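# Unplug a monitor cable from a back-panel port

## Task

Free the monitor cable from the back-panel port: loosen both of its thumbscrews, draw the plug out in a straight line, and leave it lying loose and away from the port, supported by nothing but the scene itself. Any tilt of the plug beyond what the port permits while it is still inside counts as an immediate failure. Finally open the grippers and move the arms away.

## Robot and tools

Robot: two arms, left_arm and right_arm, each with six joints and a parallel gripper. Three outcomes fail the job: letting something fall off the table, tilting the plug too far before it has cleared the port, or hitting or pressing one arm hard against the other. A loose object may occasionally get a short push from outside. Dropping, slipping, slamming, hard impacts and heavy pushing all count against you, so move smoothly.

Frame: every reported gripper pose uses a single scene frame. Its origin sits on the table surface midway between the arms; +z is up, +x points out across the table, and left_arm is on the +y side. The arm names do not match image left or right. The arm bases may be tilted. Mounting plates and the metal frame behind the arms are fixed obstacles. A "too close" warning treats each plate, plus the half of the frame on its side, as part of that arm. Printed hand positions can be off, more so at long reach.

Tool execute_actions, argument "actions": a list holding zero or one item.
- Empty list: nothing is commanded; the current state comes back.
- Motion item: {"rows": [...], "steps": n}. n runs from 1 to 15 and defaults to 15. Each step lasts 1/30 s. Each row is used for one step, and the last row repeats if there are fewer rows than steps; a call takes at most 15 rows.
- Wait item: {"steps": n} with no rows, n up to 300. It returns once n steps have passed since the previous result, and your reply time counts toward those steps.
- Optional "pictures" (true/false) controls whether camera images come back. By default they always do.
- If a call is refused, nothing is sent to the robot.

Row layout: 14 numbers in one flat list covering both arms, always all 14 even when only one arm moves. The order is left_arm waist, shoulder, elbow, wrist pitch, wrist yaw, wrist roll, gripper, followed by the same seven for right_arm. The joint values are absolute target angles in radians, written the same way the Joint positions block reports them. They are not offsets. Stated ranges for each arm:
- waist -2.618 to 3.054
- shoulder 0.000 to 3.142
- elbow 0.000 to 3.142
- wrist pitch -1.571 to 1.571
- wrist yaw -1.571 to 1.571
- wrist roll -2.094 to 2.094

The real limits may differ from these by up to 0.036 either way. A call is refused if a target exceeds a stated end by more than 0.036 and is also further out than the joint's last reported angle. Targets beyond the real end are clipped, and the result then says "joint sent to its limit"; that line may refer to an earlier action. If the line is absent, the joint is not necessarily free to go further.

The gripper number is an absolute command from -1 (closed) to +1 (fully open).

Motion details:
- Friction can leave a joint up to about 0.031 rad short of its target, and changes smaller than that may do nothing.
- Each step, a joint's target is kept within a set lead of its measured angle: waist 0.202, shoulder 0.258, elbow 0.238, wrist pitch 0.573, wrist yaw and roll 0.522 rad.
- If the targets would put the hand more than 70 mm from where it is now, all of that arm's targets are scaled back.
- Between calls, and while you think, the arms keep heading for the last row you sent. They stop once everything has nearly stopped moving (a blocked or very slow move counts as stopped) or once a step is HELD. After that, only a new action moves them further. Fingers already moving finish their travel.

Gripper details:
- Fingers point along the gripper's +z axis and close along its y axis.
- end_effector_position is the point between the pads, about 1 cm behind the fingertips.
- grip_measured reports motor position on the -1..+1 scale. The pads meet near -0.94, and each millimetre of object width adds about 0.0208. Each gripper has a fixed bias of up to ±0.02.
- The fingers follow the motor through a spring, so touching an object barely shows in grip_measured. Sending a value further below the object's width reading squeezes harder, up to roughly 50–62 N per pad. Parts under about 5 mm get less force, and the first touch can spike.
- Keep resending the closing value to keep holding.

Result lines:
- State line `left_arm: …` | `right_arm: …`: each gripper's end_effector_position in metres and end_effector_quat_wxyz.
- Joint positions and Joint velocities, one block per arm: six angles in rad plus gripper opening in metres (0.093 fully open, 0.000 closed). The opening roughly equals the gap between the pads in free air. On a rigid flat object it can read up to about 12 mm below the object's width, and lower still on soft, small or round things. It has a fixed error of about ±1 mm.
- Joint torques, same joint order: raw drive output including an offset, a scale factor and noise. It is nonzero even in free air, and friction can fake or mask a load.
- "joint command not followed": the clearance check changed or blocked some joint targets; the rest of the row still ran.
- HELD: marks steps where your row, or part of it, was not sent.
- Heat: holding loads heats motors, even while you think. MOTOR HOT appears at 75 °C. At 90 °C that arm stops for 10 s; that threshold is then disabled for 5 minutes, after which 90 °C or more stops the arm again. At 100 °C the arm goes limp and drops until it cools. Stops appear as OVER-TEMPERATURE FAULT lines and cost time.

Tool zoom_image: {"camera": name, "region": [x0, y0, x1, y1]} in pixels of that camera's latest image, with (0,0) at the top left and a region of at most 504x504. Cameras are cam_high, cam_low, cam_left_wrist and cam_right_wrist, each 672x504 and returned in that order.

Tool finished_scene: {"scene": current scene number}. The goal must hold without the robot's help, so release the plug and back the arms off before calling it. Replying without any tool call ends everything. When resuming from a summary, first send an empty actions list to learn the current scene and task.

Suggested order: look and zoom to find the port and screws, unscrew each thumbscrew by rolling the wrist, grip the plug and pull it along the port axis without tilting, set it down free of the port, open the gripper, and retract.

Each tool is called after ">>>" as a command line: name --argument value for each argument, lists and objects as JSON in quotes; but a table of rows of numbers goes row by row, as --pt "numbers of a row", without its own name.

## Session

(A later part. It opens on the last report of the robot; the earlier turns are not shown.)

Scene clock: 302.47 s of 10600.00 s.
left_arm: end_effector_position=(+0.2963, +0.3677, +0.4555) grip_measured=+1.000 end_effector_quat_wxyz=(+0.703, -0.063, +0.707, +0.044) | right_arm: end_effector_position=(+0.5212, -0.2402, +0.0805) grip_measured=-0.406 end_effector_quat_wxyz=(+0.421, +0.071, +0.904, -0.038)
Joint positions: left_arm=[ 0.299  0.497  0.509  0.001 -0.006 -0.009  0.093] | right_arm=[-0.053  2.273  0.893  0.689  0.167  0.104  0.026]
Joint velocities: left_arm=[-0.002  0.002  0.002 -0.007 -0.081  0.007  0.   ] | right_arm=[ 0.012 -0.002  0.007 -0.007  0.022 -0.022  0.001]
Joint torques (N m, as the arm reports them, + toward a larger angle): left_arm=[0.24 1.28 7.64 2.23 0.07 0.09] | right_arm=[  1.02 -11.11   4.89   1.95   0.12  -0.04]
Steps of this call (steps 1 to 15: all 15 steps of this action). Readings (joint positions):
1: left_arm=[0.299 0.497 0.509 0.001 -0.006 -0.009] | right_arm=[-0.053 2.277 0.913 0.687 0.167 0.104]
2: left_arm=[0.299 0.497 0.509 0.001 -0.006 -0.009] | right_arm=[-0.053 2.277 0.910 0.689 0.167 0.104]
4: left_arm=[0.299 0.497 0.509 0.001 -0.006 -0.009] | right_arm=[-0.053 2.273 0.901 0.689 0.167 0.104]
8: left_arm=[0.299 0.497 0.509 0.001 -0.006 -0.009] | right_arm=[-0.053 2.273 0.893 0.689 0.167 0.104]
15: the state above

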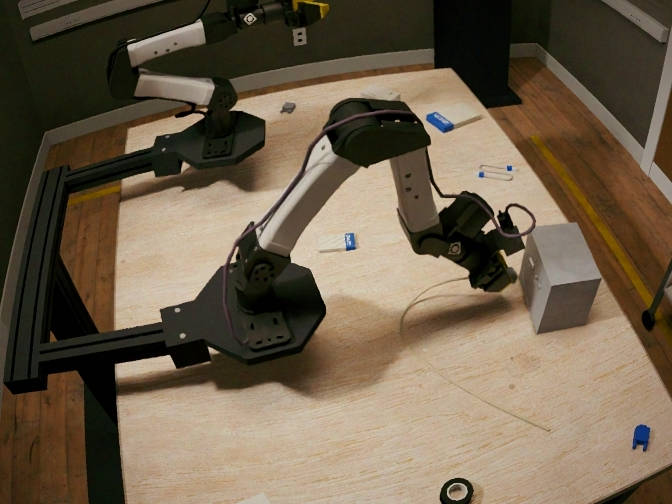

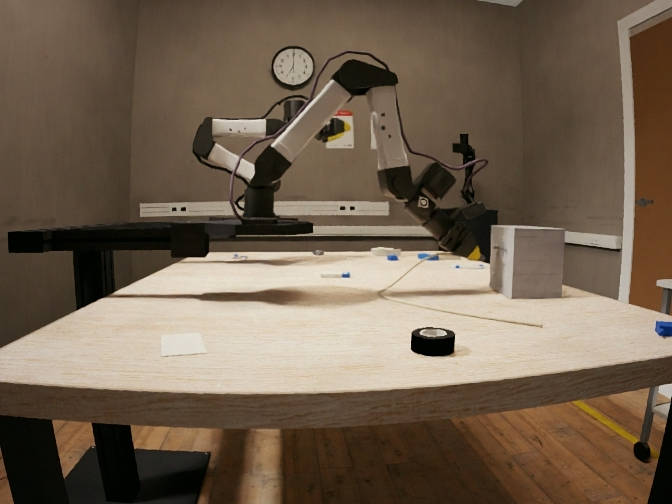

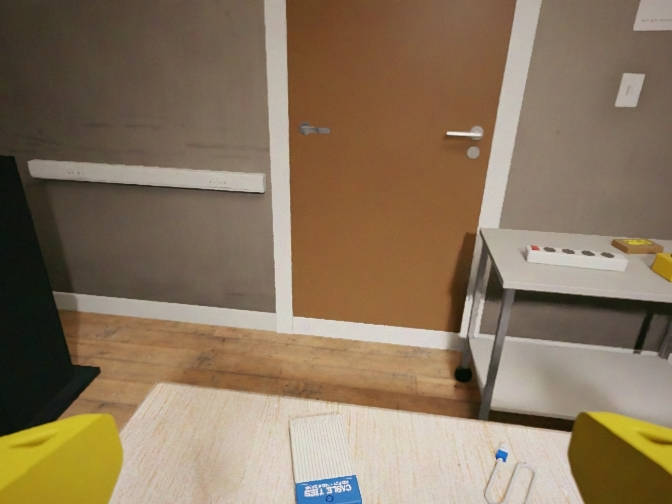

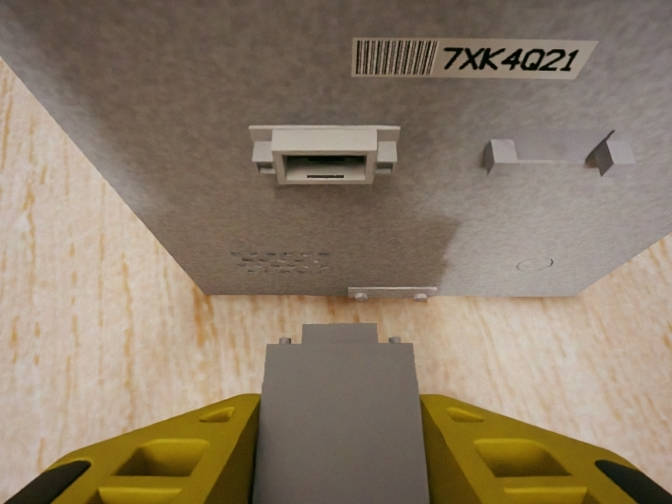

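>>> execute_actions --actions '[{"rows":[[0.3,0.5,0.5,0,0,0,1,-0.05,2.33,0.82,0.84,0.165,0.11,-0.42],[0.3,0.5,0.5,0,0,0,1,-0.05,2.33,0.82,0.84,0.165,0.11,-0.42],[0.3,0.5,0.5,0,0,0,1,-0.05,2.36,0.80,0.9,0.165,0.11,-0.42],[0.3,0.5,0.5,0,0,0,1,-0.05,2.42,0.79,1.0,0.165,0.11,-0.42]]}]' --pictures false

>>> execute_actions --actions '[{"rows":[[0.3,0.5,0.5,0,0,0,1,-0.05,2.45,0.79,1.07,0.165,0.11,-0.42],[0.3,0.5,0.5,0,0,0,1,-0.05,2.48,0.79,1.12,0.165,0.11,-0.42],[0.3,0.5,0.5,0,0,0,1,-0.05,2.51,0.79,1.16,0.165,0.11,-0.42],[0.3,0.5,0.5,0,0,0,1,-0.05,2.53,0.79,1.16,0.165,0.11,-0.42],[0.3,0.5,0.5,0,0,0,1,-0.05,2.555,0.79,1.16,0.165,0.11,-0.42]]}]'

Scene clock: 306.87 s of 10600.00 s.
left_arm: end_effector_position=(+0.2963, +0.3677, +0.4555) grip_measured=+1.000 end_effector_quat_wxyz=(+0.703, -0.063, +0.707, +0.044) | right_arm: end_effector_position=(+0.4884, -0.2403, +0.0331) grip_measured=-0.406 end_effector_quat_wxyz=(+0.424, +0.072, +0.902, -0.037)
Joint positions: left_arm=[ 0.299  0.497  0.509  0.001 -0.006 -0.009  0.093] | right_arm=[-0.053  2.433  0.791  0.957  0.167  0.104  0.026]
Joint velocities: left_arm=[-0.007 -0.007 -0.002  0.022 -0.007 -0.007  0.   ] | right_arm=[ 0.017 -0.007 -0.012  0.183  0.037 -0.051 -0.001]
Joint torques (N m, as the arm reports them, + toward a larger angle): left_arm=[0.25 1.2  7.55 2.26 0.06 0.12] | right_arm=[ 0.33 -9.93  3.87  2.04  0.15  0.01]
Steps of this call (steps 1 to 15: the robot went on to your last target; steps 16 to 90: nothing new was sent; then 0.90 s passed at rest; steps 91 to 105: all 15 steps of this action). Readings (joint positions):
91: left_arm=[0.299 0.497 0.509 0.001 -0.006 -0.009] | right_arm=[-0.053 2.279 0.883 0.716 0.167 0.104]
92: left_arm=[0.299 0.497 0.509 0.001 -0.006 -0.009] | right_arm=[-0.053 2.286 0.870 0.748 0.167 0.104]
94: left_arm=[0.299 0.497 0.509 0.001 -0.006 -0.009] | right_arm=[-0.053 2.323 0.839 0.825 0.167 0.104]
98: left_arm=[0.299 0.497 0.509 0.001 -0.006 -0.009] | right_arm=[-0.053 2.420 0.802 0.907 0.167 0.104]
105: the state above

Scene clock: 307.37 s of 10600.00 s.
left_arm: end_effector_position=(+0.2963, +0.3677, +0.4555) grip_measured=+1.000 end_effector_quat_wxyz=(+0.703, -0.063, +0.707, +0.044) | right_arm: end_effector_position=(+0.4846, -0.2400, +0.0140) grip_measured=-0.406 end_effector_quat_wxyz=(+0.447, +0.074, +0.891, -0.035)
Joint positions: left_arm=[ 0.299  0.497  0.509  0.001 -0.006 -0.009  0.093] | right_arm=[-0.053  2.555  0.791  1.132  0.167  0.104  0.026]
Joint velocities: left_arm=[-0.002 -0.012 -0.002  0.037  0.051 -0.007  0.   ] | right_arm=[-0.007  0.007  0.007  0.022 -0.022  0.007 -0.   ]
Joint torques (N m, as the arm reports them, + toward a larger angle): left_arm=[0.35 1.12 7.44 2.19 0.05 0.14] | right_arm=[ 0.13 -9.19  3.07  2.1   0.2   0.03]
Steps of this call (steps 1 to 15: all 15 steps of this action). Readings (joint positions):
1: left_arm=[0.299 0.497 0.509 0.001 -0.006 -0.009] | right_arm=[-0.053 2.434 0.791 0.971 0.167 0.104]
2: left_arm=[0.299 0.497 0.509 0.001 -0.006 -0.009] | right_arm=[-0.053 2.442 0.791 0.995 0.167 0.104]
4: left_arm=[0.299 0.497 0.509 0.001 -0.006 -0.009] | right_arm=[-0.053 2.471 0.791 1.060 0.167 0.104]
8: left_arm=[0.299 0.497 0.509 0.001 -0.006 -0.009] | right_arm=[-0.053 2.543 0.791 1.107 0.167 0.104]
15: the state above

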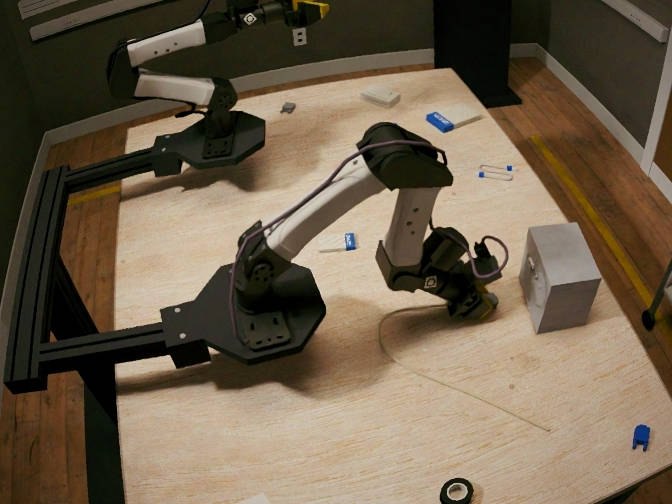

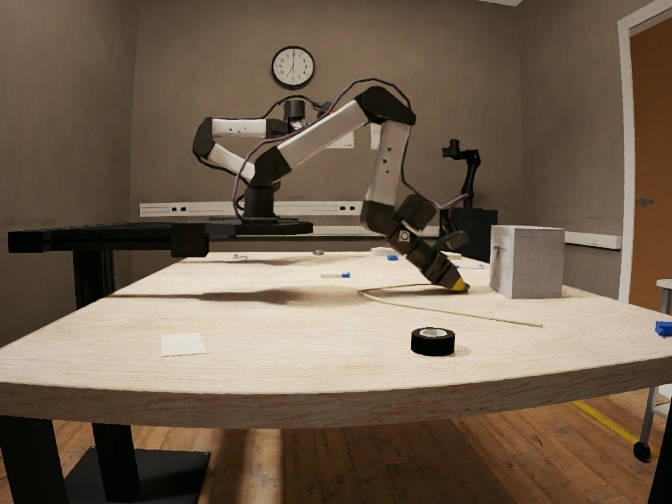

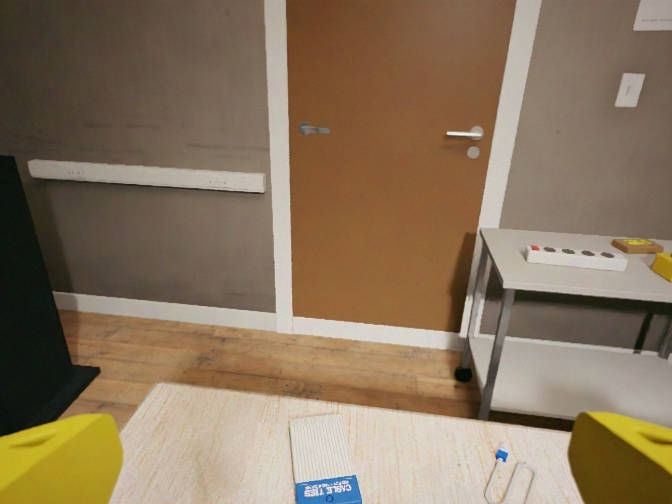

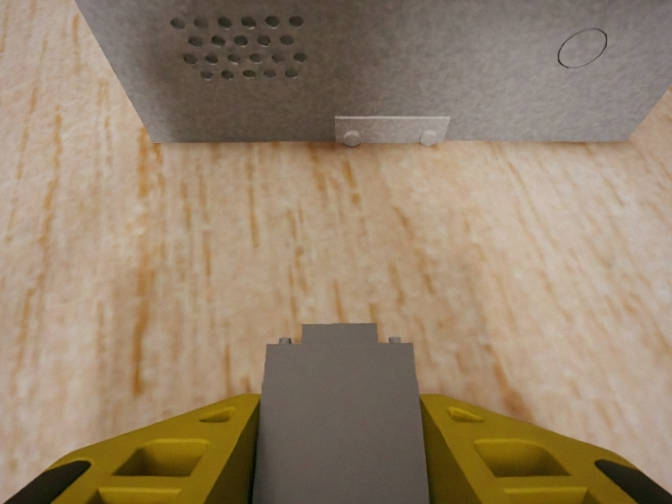

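>>> execute_actions --actions '[{"rows":[[0.3,0.5,0.5,0,0,0,1,-0.05,2.555,0.79,1.14,0.165,0.11,0.4]]}]' --pictures false

>>> execute_actions --actions '[{"rows":[[0.3,0.5,0.5,0,0,0,1,-0.05,1.7,0.45,0.6,0.165,0.11,0.4]]}]' --pictures false

>>> execute_actions --actions '[{"steps":40}]'

>>> finished_scene --scene 1

Scene clock: 314.27 s of 10600.00 s.
left_arm: end_effector_position=(+0.2963, +0.3677, +0.4555) grip_measured=+1.000 end_effector_quat_wxyz=(+0.703, -0.063, +0.707, +0.044) | right_arm: end_effector_position=(+0.4854, -0.2400, +0.0151) grip_measured=+0.399 end_effector_quat_wxyz=(+0.449, +0.074, +0.890, -0.035)
Joint positions: left_arm=[ 0.299  0.497  0.509  0.001 -0.006 -0.009  0.093] | right_arm=[-0.053  2.555  0.791  1.137  0.167  0.104  0.064]
Joint velocities: left_arm=[-0.007 -0.017 -0.007 -0.037 -0.051 -0.007  0.   ] | right_arm=[-0.002  0.007 -0.012 -0.022 -0.051 -0.037 -0.001]
Joint torques (N m, as the arm reports them, + toward a larger angle): left_arm=[0.34 1.09 7.57 2.23 0.06 0.12] | right_arm=[ 0.27 -9.06  2.84  2.01  0.18  0.04]
Steps of this call (steps 1 to 15: the robot went on to your last target; steps 16 to 90: nothing new was sent; then 3.40 s passed at rest; steps 91 to 105: all 15 steps of this action). Readings (joint positions):
91: left_arm=[0.299 0.497 0.509 0.001 -0.006 -0.009] | right_arm=[-0.053 2.555 0.791 1.137 0.167 0.104]
92: left_arm=[0.299 0.497 0.509 0.001 -0.006 -0.009] | right_arm=[-0.053 2.555 0.791 1.137 0.167 0.104]
94: left_arm=[0.299 0.497 0.509 0.001 -0.006 -0.009] | right_arm=[-0.053 2.555 0.791 1.137 0.167 0.104]
98: left_arm=[0.299 0.497 0.509 0.001 -0.006 -0.009] | right_arm=[-0.053 2.555 0.791 1.137 0.167 0.104]
105: the state above

Scene clock: 314.77 s of 10600.00 s.
left_arm: end_effector_position=(+0.2963, +0.3677, +0.4555) grip_measured=+1.000 end_effector_quat_wxyz=(+0.703, -0.063, +0.707, +0.044) | right_arm: end_effector_position=(+0.4344, -0.2450, +0.1872) grip_measured=+0.399 end_effector_quat_wxyz=(+0.477, +0.075, +0.875, -0.031)
Joint positions: left_arm=[ 0.299  0.497  0.509  0.001 -0.006 -0.009  0.093] | right_arm=[-0.053  1.681  0.46   0.657  0.165  0.104  0.064]
Joint velocities: left_arm=[-0.002 -0.012 -0.007  0.037 -0.051  0.037  0.   ] | right_arm=[-0.012  0.061  0.022 -0.374  0.007 -0.037 -0.   ]
Joint torques (N m, as the arm reports them, + toward a larger angle): left_arm=[0.13 1.19 7.57 2.23 0.05 0.14] | right_arm=[ 0.12 -4.51  5.65  1.92  0.19  0.03]
Steps of this call (steps 1 to 15: all 15 steps of this action). Readings (joint positions):
1: left_arm=[0.299 0.497 0.509 0.001 -0.006 -0.009] | right_arm=[-0.053 2.526 0.769 1.084 0.165 0.104]
2: left_arm=[0.299 0.497 0.509 0.001 -0.006 -0.009] | right_arm=[-0.053 2.466 0.713 1.010 0.165 0.104]
4: left_arm=[0.299 0.497 0.509 0.001 -0.006 -0.009] | right_arm=[-0.053 2.323 0.586 0.882 0.165 0.104]
8: left_arm=[0.299 0.497 0.509 0.001 -0.006 -0.009] | right_arm=[-0.053 1.977 0.443 0.665 0.165 0.104]
15: the state above

Scene clock: 316.10 s of 10600.00 s.
left_arm: end_effector_position=(+0.2963, +0.3677, +0.4555) grip_measured=+1.000 end_effector_quat_wxyz=(+0.703, -0.063, +0.707, +0.044) | right_arm: end_effector_position=(+0.4263, -0.2450, +0.1736) grip_measured=+0.399 end_effector_quat_wxyz=(+0.450, +0.073, +0.889, -0.034)
Joint positions: left_arm=[ 0.299  0.497  0.509  0.001 -0.006 -0.009  0.093] | right_arm=[-0.053  1.689  0.46   0.603  0.165  0.104  0.064]
Joint velocities: left_arm=[-0.017 -0.002 -0.012  0.007 -0.007 -0.022  0.   ] | right_arm=[ 0.007 -0.002  0.002  0.066 -0.037 -0.066  0.   ]
Joint torques (N m, as the arm reports them, + toward a larger angle): left_arm=[0.19 1.2  7.51 2.23 0.06 0.13] | right_arm=[ 0.14 -4.94  5.84  1.9   0.2   0.03]
Steps of this call (steps 1 to 30: the robot went on to your last target; steps 31 to 40: nothing new was sent). Readings (joint positions):
1: left_arm=[0.299 0.497 0.509 0.001 -0.006 -0.009] | right_arm=[-0.053 1.683 0.460 0.645 0.165 0.104]
2: left_arm=[0.299 0.497 0.509 0.001 -0.006 -0.009] | right_arm=[-0.053 1.686 0.460 0.636 0.165 0.104]
4: left_arm=[0.299 0.497 0.509 0.001 -0.006 -0.009] | right_arm=[-0.053 1.689 0.460 0.621 0.165 0.104]
8: left_arm=[0.299 0.497 0.509 0.001 -0.006 -0.009] | right_arm=[-0.053 1.689 0.460 0.609 0.165 0.104]
40: the state above
All arms were judged still, so your last target was given up. Only a new action makes them travel on or press farther. Fingers that are still opening or closing keep moving.

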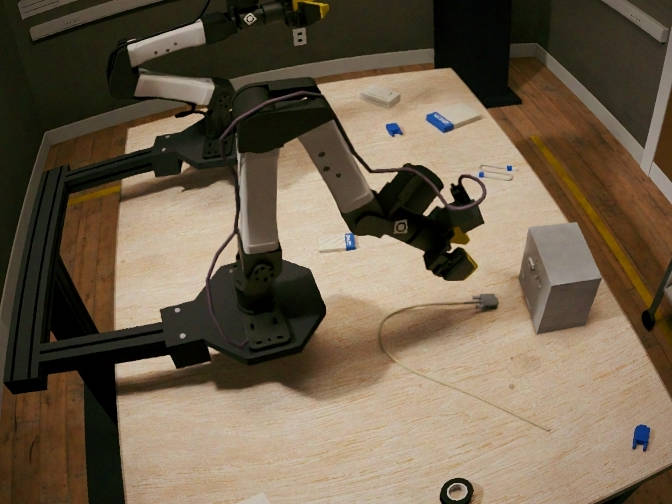

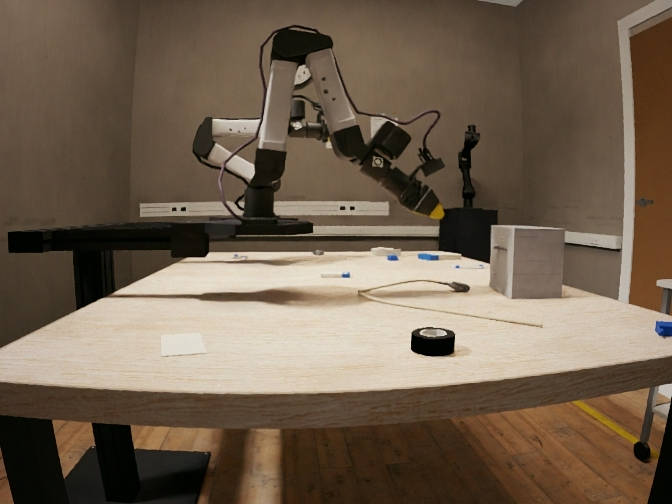

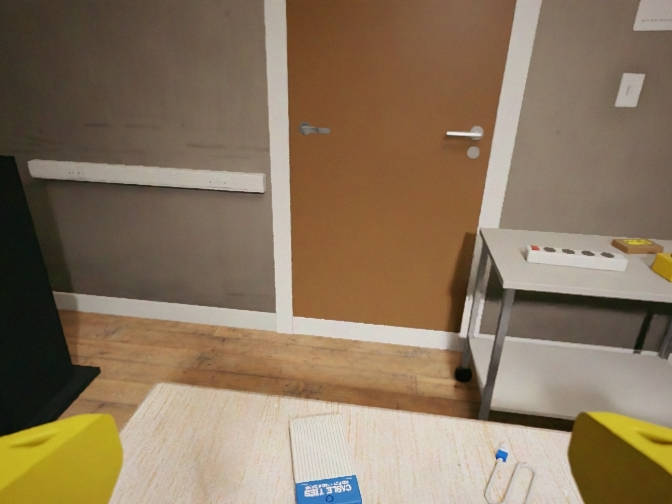

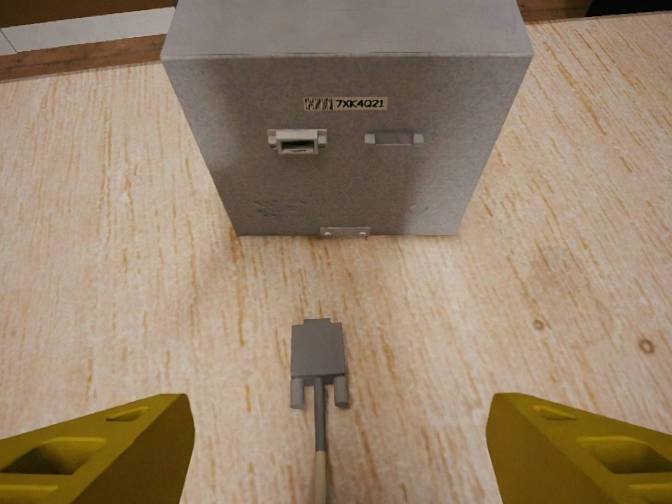

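The scene is finished: the task was done.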